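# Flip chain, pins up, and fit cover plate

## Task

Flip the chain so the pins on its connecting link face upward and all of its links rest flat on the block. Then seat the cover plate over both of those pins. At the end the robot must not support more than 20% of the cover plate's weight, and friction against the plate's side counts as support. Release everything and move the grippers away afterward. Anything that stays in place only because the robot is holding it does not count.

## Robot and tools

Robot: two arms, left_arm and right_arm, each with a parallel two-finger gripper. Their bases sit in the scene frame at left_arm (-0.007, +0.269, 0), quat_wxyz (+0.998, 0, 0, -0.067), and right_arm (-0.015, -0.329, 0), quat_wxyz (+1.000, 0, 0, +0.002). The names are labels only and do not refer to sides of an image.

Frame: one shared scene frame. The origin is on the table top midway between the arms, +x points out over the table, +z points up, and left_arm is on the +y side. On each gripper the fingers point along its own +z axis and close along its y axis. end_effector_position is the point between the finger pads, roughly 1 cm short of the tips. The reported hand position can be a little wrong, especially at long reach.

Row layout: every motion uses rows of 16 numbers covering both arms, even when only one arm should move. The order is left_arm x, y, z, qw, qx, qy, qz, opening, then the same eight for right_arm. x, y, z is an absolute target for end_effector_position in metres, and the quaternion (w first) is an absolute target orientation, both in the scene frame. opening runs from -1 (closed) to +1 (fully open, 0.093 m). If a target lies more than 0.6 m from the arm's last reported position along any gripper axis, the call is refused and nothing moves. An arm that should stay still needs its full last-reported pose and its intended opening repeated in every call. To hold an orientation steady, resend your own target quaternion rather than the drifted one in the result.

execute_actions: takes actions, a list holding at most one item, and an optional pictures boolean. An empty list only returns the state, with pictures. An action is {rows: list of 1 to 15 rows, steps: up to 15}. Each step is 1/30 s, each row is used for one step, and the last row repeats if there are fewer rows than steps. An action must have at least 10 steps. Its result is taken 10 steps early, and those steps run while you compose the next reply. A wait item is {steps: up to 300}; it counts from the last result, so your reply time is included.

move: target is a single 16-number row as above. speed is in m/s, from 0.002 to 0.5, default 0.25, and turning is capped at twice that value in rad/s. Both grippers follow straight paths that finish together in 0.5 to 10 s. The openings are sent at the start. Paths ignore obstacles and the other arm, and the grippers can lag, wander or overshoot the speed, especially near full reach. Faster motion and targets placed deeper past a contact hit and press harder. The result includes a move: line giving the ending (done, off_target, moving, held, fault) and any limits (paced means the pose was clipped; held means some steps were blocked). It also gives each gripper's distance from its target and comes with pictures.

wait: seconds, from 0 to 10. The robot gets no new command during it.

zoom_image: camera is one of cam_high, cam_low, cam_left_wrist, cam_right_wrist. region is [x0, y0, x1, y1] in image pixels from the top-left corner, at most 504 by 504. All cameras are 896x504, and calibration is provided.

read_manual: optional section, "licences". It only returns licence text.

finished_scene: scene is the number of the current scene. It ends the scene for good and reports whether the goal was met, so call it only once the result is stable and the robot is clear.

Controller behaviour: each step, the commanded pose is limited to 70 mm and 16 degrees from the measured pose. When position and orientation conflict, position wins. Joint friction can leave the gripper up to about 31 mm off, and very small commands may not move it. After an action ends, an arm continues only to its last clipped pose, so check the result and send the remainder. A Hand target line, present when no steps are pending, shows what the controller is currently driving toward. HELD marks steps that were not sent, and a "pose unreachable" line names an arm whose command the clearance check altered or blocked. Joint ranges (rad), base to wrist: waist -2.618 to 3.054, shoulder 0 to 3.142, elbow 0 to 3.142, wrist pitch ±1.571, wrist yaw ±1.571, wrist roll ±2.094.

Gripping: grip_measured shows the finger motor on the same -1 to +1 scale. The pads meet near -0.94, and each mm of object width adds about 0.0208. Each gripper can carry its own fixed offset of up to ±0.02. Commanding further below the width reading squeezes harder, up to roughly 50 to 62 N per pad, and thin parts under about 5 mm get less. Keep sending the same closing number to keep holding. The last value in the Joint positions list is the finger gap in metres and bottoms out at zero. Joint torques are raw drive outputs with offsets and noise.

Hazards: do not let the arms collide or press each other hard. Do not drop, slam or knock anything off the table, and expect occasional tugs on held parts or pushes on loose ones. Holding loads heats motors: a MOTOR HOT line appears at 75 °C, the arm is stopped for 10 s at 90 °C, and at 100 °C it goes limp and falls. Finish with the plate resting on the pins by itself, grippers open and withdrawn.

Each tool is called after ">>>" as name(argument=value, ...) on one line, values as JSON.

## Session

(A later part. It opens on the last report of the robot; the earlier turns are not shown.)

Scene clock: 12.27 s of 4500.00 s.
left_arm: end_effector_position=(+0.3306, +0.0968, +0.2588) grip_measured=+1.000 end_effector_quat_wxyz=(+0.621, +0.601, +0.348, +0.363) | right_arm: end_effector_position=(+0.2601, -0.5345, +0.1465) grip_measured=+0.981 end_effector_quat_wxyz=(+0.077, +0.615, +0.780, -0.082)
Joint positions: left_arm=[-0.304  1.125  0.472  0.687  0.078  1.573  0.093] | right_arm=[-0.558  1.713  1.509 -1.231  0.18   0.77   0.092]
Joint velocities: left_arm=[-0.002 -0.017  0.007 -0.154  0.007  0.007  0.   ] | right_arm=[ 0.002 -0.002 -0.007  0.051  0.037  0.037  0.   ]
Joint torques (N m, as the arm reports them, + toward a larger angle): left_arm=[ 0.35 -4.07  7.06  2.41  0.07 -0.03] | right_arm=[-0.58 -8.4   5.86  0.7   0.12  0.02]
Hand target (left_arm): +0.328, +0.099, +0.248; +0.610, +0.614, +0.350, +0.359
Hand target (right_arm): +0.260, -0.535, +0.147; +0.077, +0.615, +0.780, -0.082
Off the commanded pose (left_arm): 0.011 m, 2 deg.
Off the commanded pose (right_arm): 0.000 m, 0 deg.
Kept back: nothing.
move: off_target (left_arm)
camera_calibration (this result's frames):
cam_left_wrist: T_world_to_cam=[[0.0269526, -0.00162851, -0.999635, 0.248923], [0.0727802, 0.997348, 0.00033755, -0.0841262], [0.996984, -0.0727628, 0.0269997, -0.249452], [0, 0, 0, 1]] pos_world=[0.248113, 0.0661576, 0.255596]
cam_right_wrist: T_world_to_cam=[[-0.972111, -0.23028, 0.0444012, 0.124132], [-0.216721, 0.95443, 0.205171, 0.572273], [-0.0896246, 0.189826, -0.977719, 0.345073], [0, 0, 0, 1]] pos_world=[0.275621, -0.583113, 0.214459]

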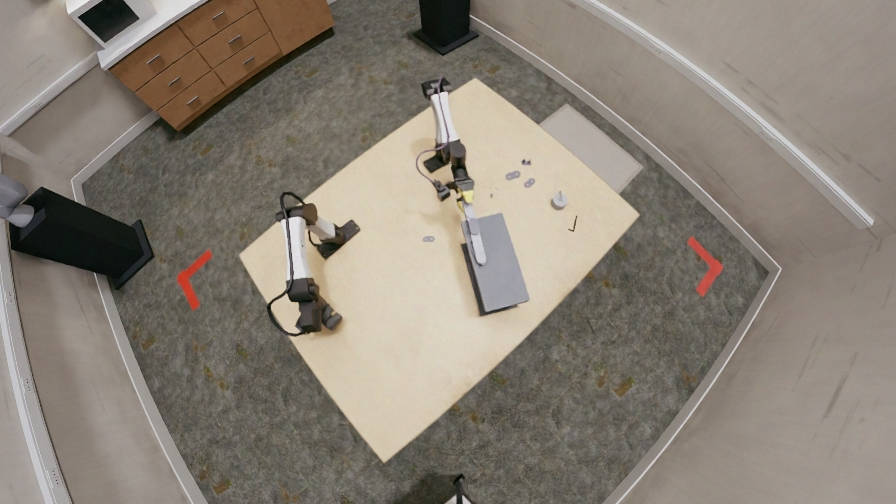

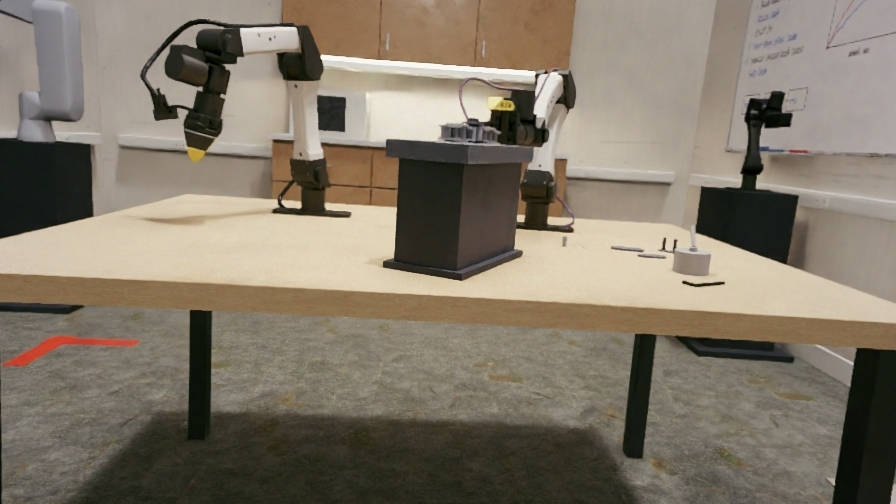

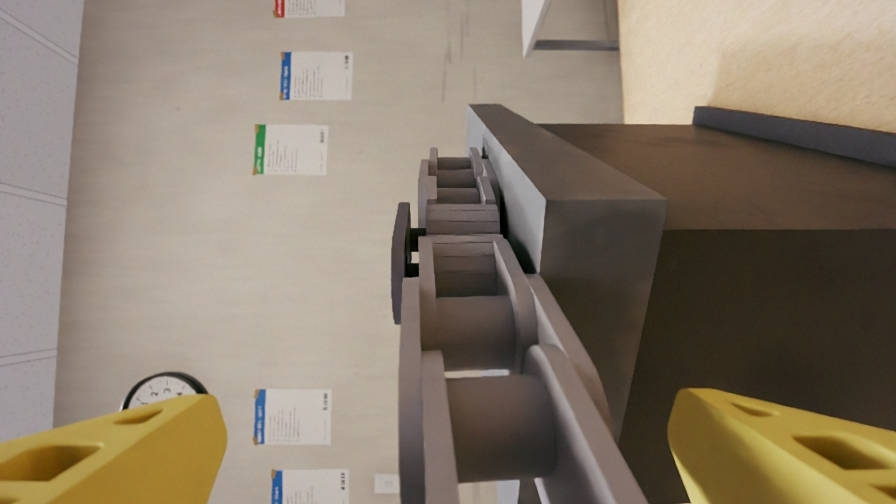

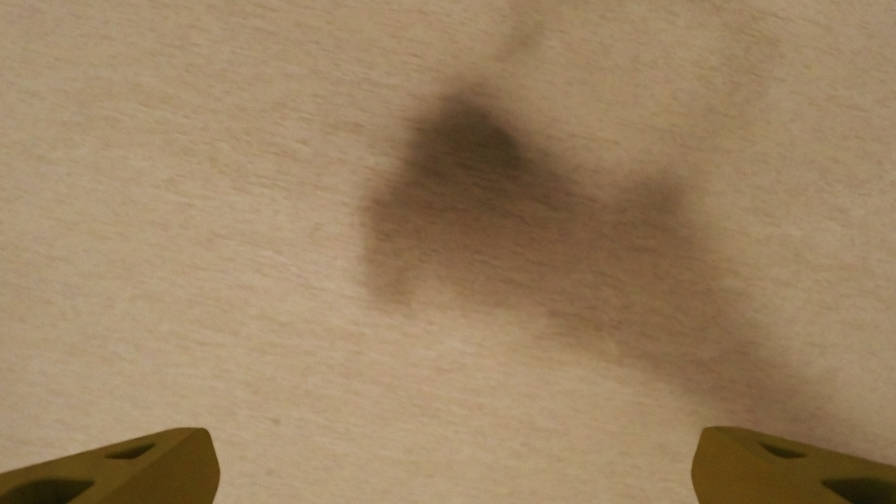

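Chain is ~8 mm below centre; closing lifts it by what rolling needs.

>>> move(target=[0.333,0.096,0.25,0.612,0.612,0.354,0.354,-0.55,0.2601,-0.5345,0.1465,0.077,0.615,0.78,-0.082,1], speed=0.05)

>>> move(target=[0.344,0.119,0.258,0.683,0.183,0.683,-0.183,-0.55,0.2601,-0.5345,0.1465,0.077,0.615,0.78,-0.082,1], speed=0.2)

Scene clock: 13.23 s of 4500.00 s.
left_arm: end_effector_position=(+0.3305, +0.0963, +0.2545) grip_measured=-0.356 end_effector_quat_wxyz=(+0.616, +0.607, +0.351, +0.359) | right_arm: end_effector_position=(+0.2601, -0.5345, +0.1465) grip_measured=+0.981 end_effector_quat_wxyz=(+0.077, +0.615, +0.780, -0.082)
Joint positions: left_arm=[-0.304  1.125  0.472  0.669  0.081  1.573  0.028] | right_arm=[-0.558  1.713  1.509 -1.231  0.18   0.77   0.092]
Joint velocities: left_arm=[ 0.007  0.007 -0.012 -0.022 -0.007 -0.037 -0.001] | right_arm=[ 0.012 -0.017 -0.002 -0.037 -0.022 -0.037 -0.001]
Joint torques (N m, as the arm reports them, + toward a larger angle): left_arm=[ 0.36 -2.17  9.05  2.64  0.09 -0.14] | right_arm=[-0.56 -8.4   5.88  0.7   0.11  0.01]
Hand target (left_arm): +0.333, +0.096, +0.250; +0.612, +0.612, +0.354, +0.354
Hand target (right_arm): +0.260, -0.535, +0.147; +0.077, +0.615, +0.780, -0.082
Off the commanded pose (left_arm): 0.005 m, 1 deg.
Off the commanded pose (right_arm): 0.000 m, 0 deg.
Kept back: nothing.
move: done
camera_calibration (this result's frames):
cam_left_wrist: T_world_to_cam=[[0.010938, 0.00630728, -0.99992, 0.249192], [0.0754926, 0.997121, 0.00711542, -0.0862791], [0.997086, -0.0755644, 0.0104303, -0.244791], [0, 0, 0, 1]] pos_world=[0.247866, 0.0659615, 0.25234]
cam_right_wrist: T_world_to_cam=[[-0.972111, -0.23028, 0.0444012, 0.124132], [-0.216721, 0.95443, 0.205171, 0.572273], [-0.0896246, 0.189826, -0.977719, 0.345073], [0, 0, 0, 1]] pos_world=[0.275621, -0.583113, 0.214459]

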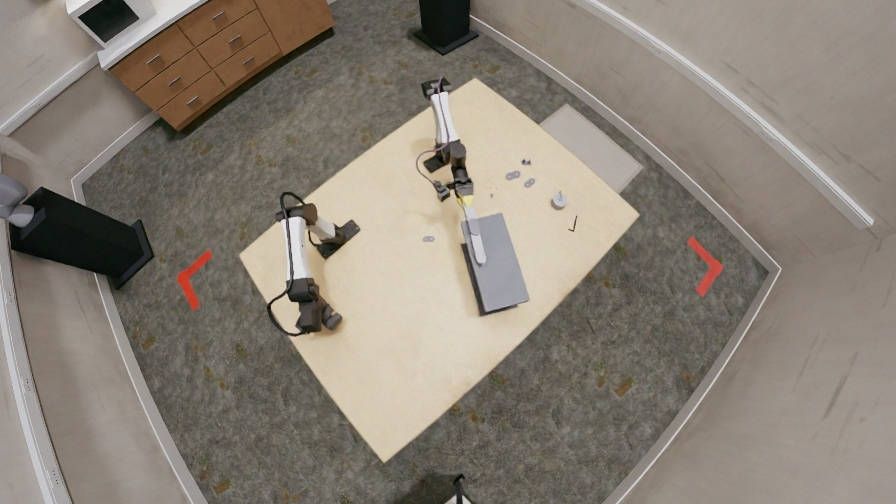

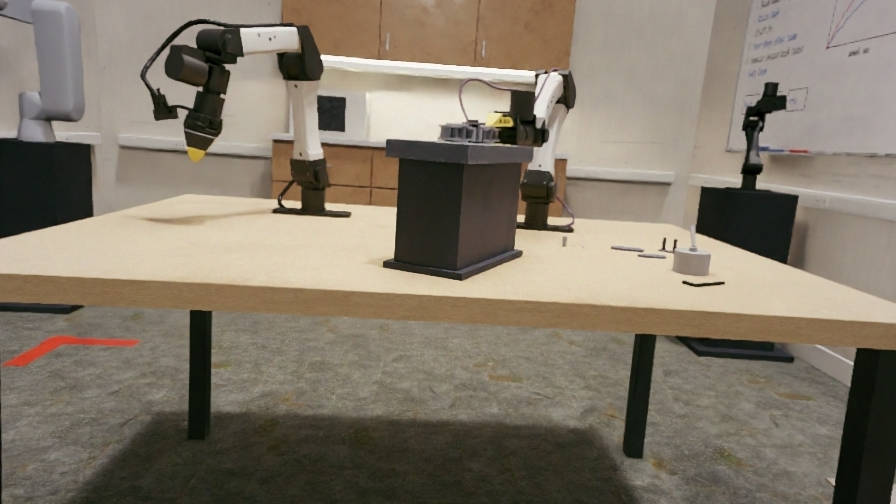

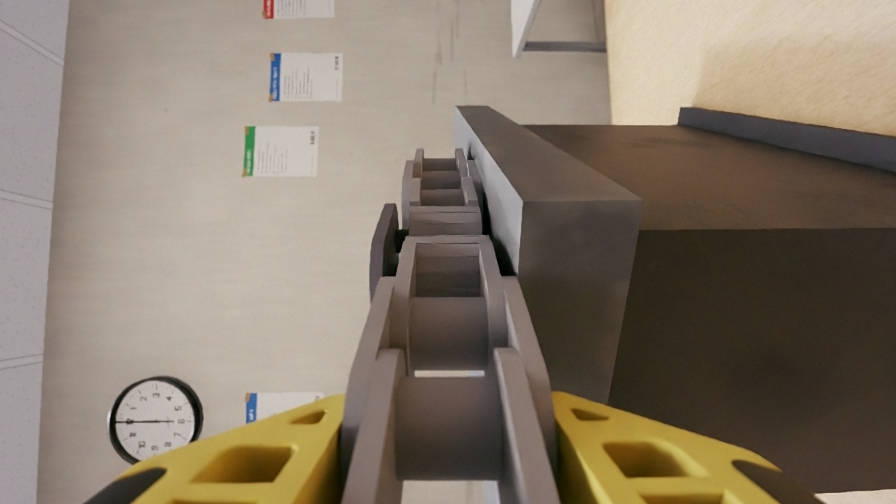

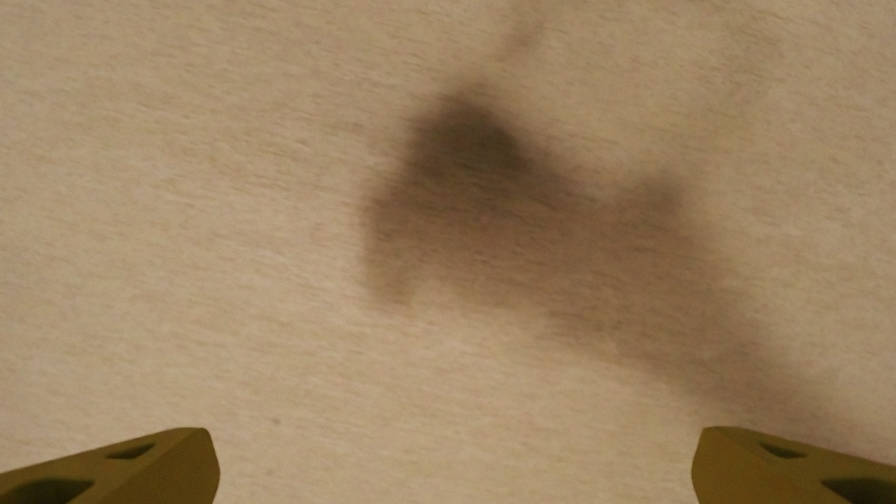

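Scene clock: 17.63 s of 4500.00 s.
left_arm: end_effector_position=(+0.3427, +0.1219, +0.2523) grip_measured=-0.356 end_effector_quat_wxyz=(+0.684, +0.181, +0.686, -0.170) | right_arm: end_effector_position=(+0.2601, -0.5345, +0.1465) grip_measured=+0.981 end_effector_quat_wxyz=(+0.077, +0.615, +0.780, -0.082)
Joint positions: left_arm=[-0.184  1.125  0.488  0.63   0.184  0.015  0.028] | right_arm=[-0.558  1.713  1.509 -1.231  0.18   0.77   0.092]
Joint velocities: left_arm=[ 0.002 -0.007 -0.002  0.066  0.007 -0.051  0.001] | right_arm=[-0.002  0.002  0.012 -0.007  0.022  0.022 -0.001]
Joint torques (N m, as the arm reports them, + toward a larger angle): left_arm=[ 0.14 -3.15 10.12  2.61  0.25 -0.15] | right_arm=[-0.58 -8.36  5.85  0.68  0.11  0.01]
Hand target (left_arm): +0.344, +0.119, +0.258; +0.683, +0.184, +0.683, -0.182
Hand target (right_arm): +0.260, -0.535, +0.147; +0.077, +0.615, +0.780, -0.082
Off the commanded pose (left_arm): 0.006 m, 2 deg.
Off the commanded pose (right_arm): 0.000 m, 0 deg.
Kept back: nothing.
move: done
camera_calibration (this result's frames):
cam_left_wrist: T_world_to_cam=[[-0.489636, -0.871676, -0.0209356, 0.278291], [-0.370448, 0.229703, -0.900003, 0.362617], [0.789319, -0.432918, -0.435381, -0.0277635], [0, 0, 0, 1]] pos_world=[0.292507, 0.147266, 0.320095]
cam_right_wrist: T_world_to_cam=[[-0.972111, -0.23028, 0.0444012, 0.124132], [-0.216721, 0.95443, 0.205171, 0.572273], [-0.0896246, 0.189826, -0.977719, 0.345073], [0, 0, 0, 1]] pos_world=[0.275621, -0.583113, 0.214459]

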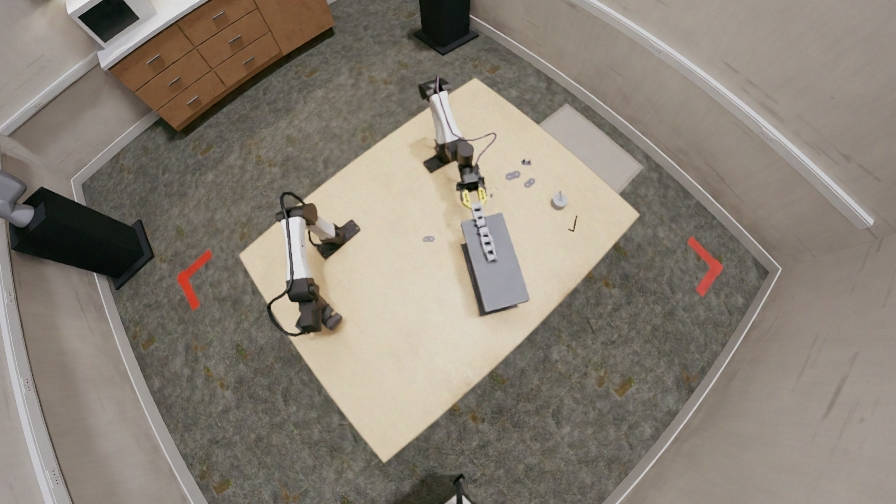

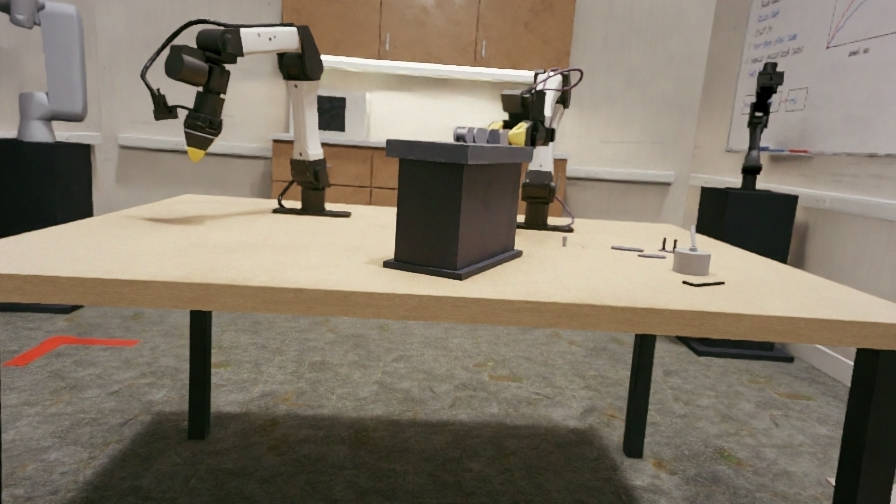

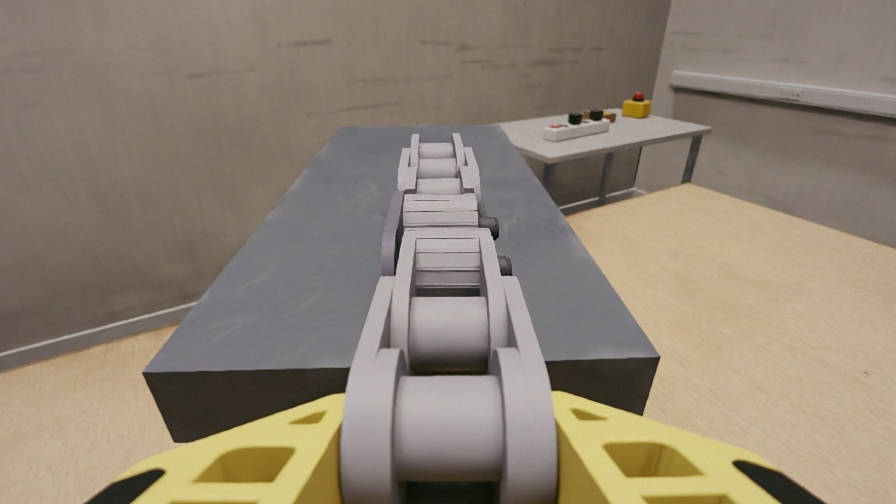

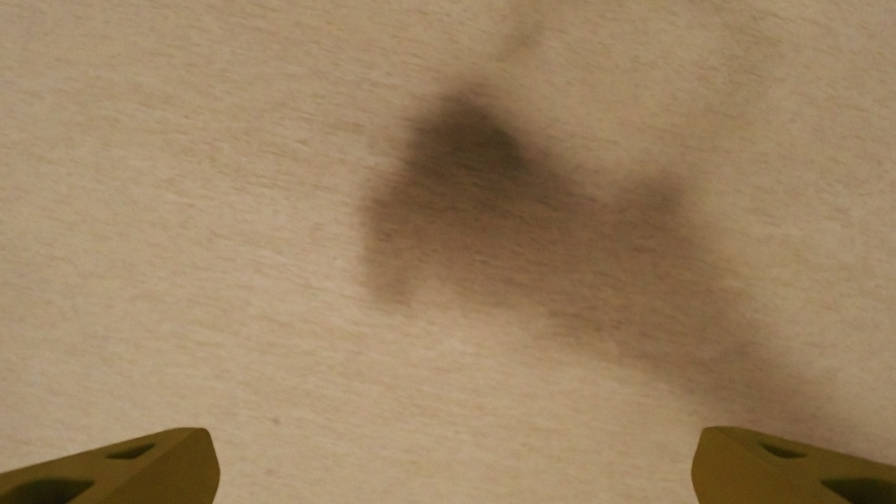

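>>> move(target=[0.362,0.142,0.26,0.354,-0.354,0.612,-0.612,-0.55,0.2601,-0.5345,0.1465,0.077,0.615,0.78,-0.082,1], speed=0.2)

Scene clock: 22.30 s of 4500.00 s.
left_arm: end_effector_position=(+0.3567, +0.1418, +0.2553) grip_measured=-0.356 end_effector_quat_wxyz=(+0.359, -0.351, +0.618, -0.605) | right_arm: end_effector_position=(+0.2601, -0.5345, +0.1465) grip_measured=+0.981 end_effector_quat_wxyz=(+0.077, +0.615, +0.780, -0.082)
Joint positions: left_arm=[-0.066  1.164  0.525  0.628  0.319 -1.548  0.028] | right_arm=[-0.558  1.713  1.509 -1.231  0.18   0.77   0.092]
Joint velocities: left_arm=[-0.002  0.012 -0.002 -0.037  0.051 -0.066  0.   ] | right_arm=[-0.027  0.012  0.012 -0.037  0.051 -0.037 -0.001]
Joint torques (N m, as the arm reports them, + toward a larger angle): left_arm=[ 0.41 -2.38 10.18  2.8   0.07 -0.11] | right_arm=[-0.54 -8.39  5.82  0.71  0.1   0.03]
Hand target (left_arm): +0.361, +0.142, +0.260; +0.355, -0.353, +0.613, -0.611
Hand target (right_arm): +0.260, -0.535, +0.147; +0.077, +0.615, +0.780, -0.082
Off the commanded pose (left_arm): 0.007 m, 1 deg.
Off the commanded pose (right_arm): 0.000 m, 0 deg.
Kept back: nothing.
move: done
camera_calibration (this result's frames):
cam_left_wrist: T_world_to_cam=[[-0.0119519, -0.0230466, 0.999663, -0.248739], [-0.819965, -0.571952, -0.0229895, 0.416009], [0.57229, -0.819963, -0.0120614, -0.00468564], [0, 0, 0, 1]] pos_world=[0.340822, 0.228363, 0.258162]
cam_right_wrist: T_world_to_cam=[[-0.972111, -0.23028, 0.0444012, 0.124132], [-0.216721, 0.95443, 0.205171, 0.572273], [-0.0896246, 0.189826, -0.977719, 0.345073], [0, 0, 0, 1]] pos_world=[0.275621, -0.583113, 0.214459]

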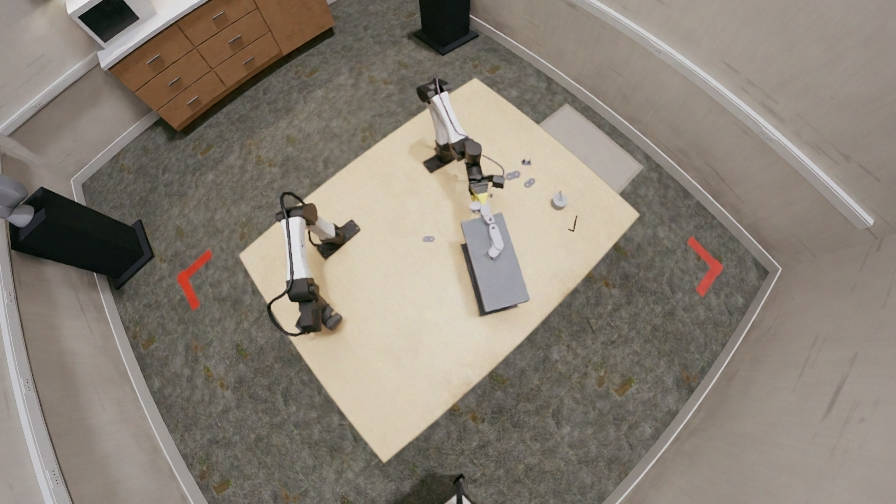

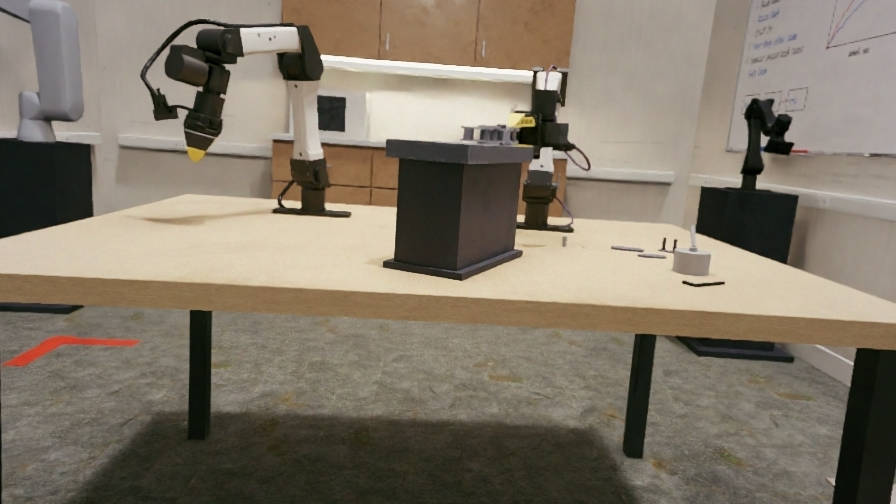

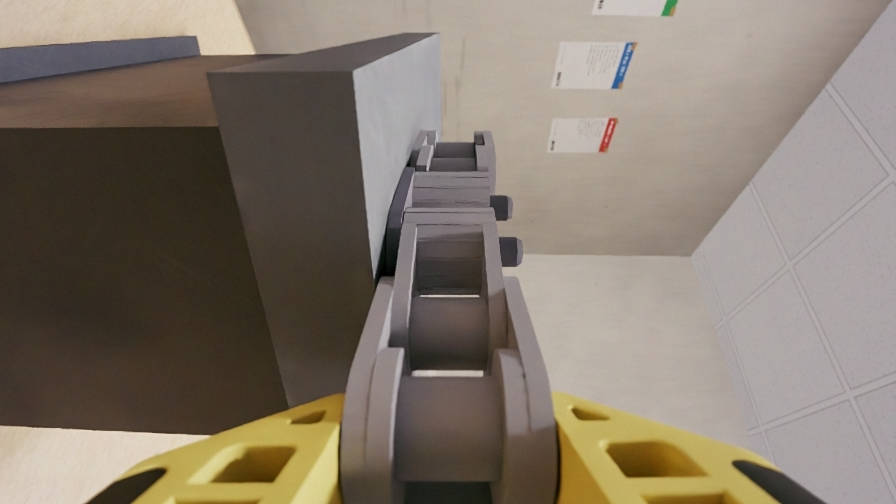

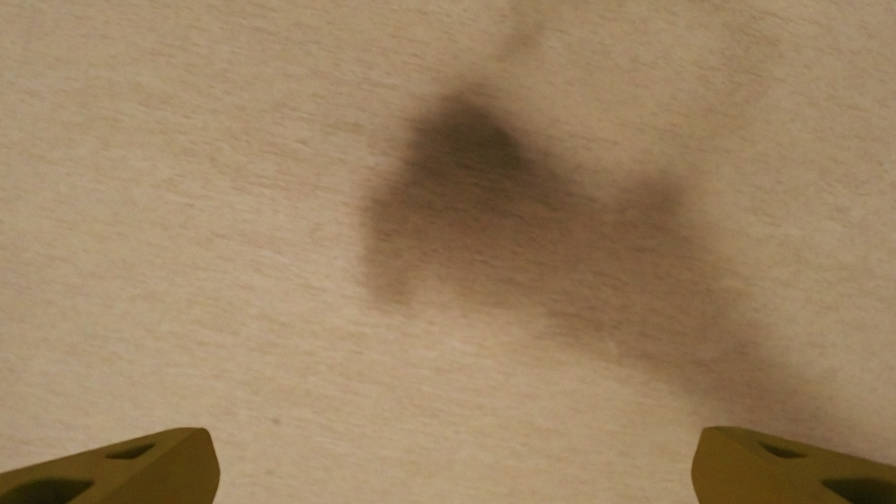

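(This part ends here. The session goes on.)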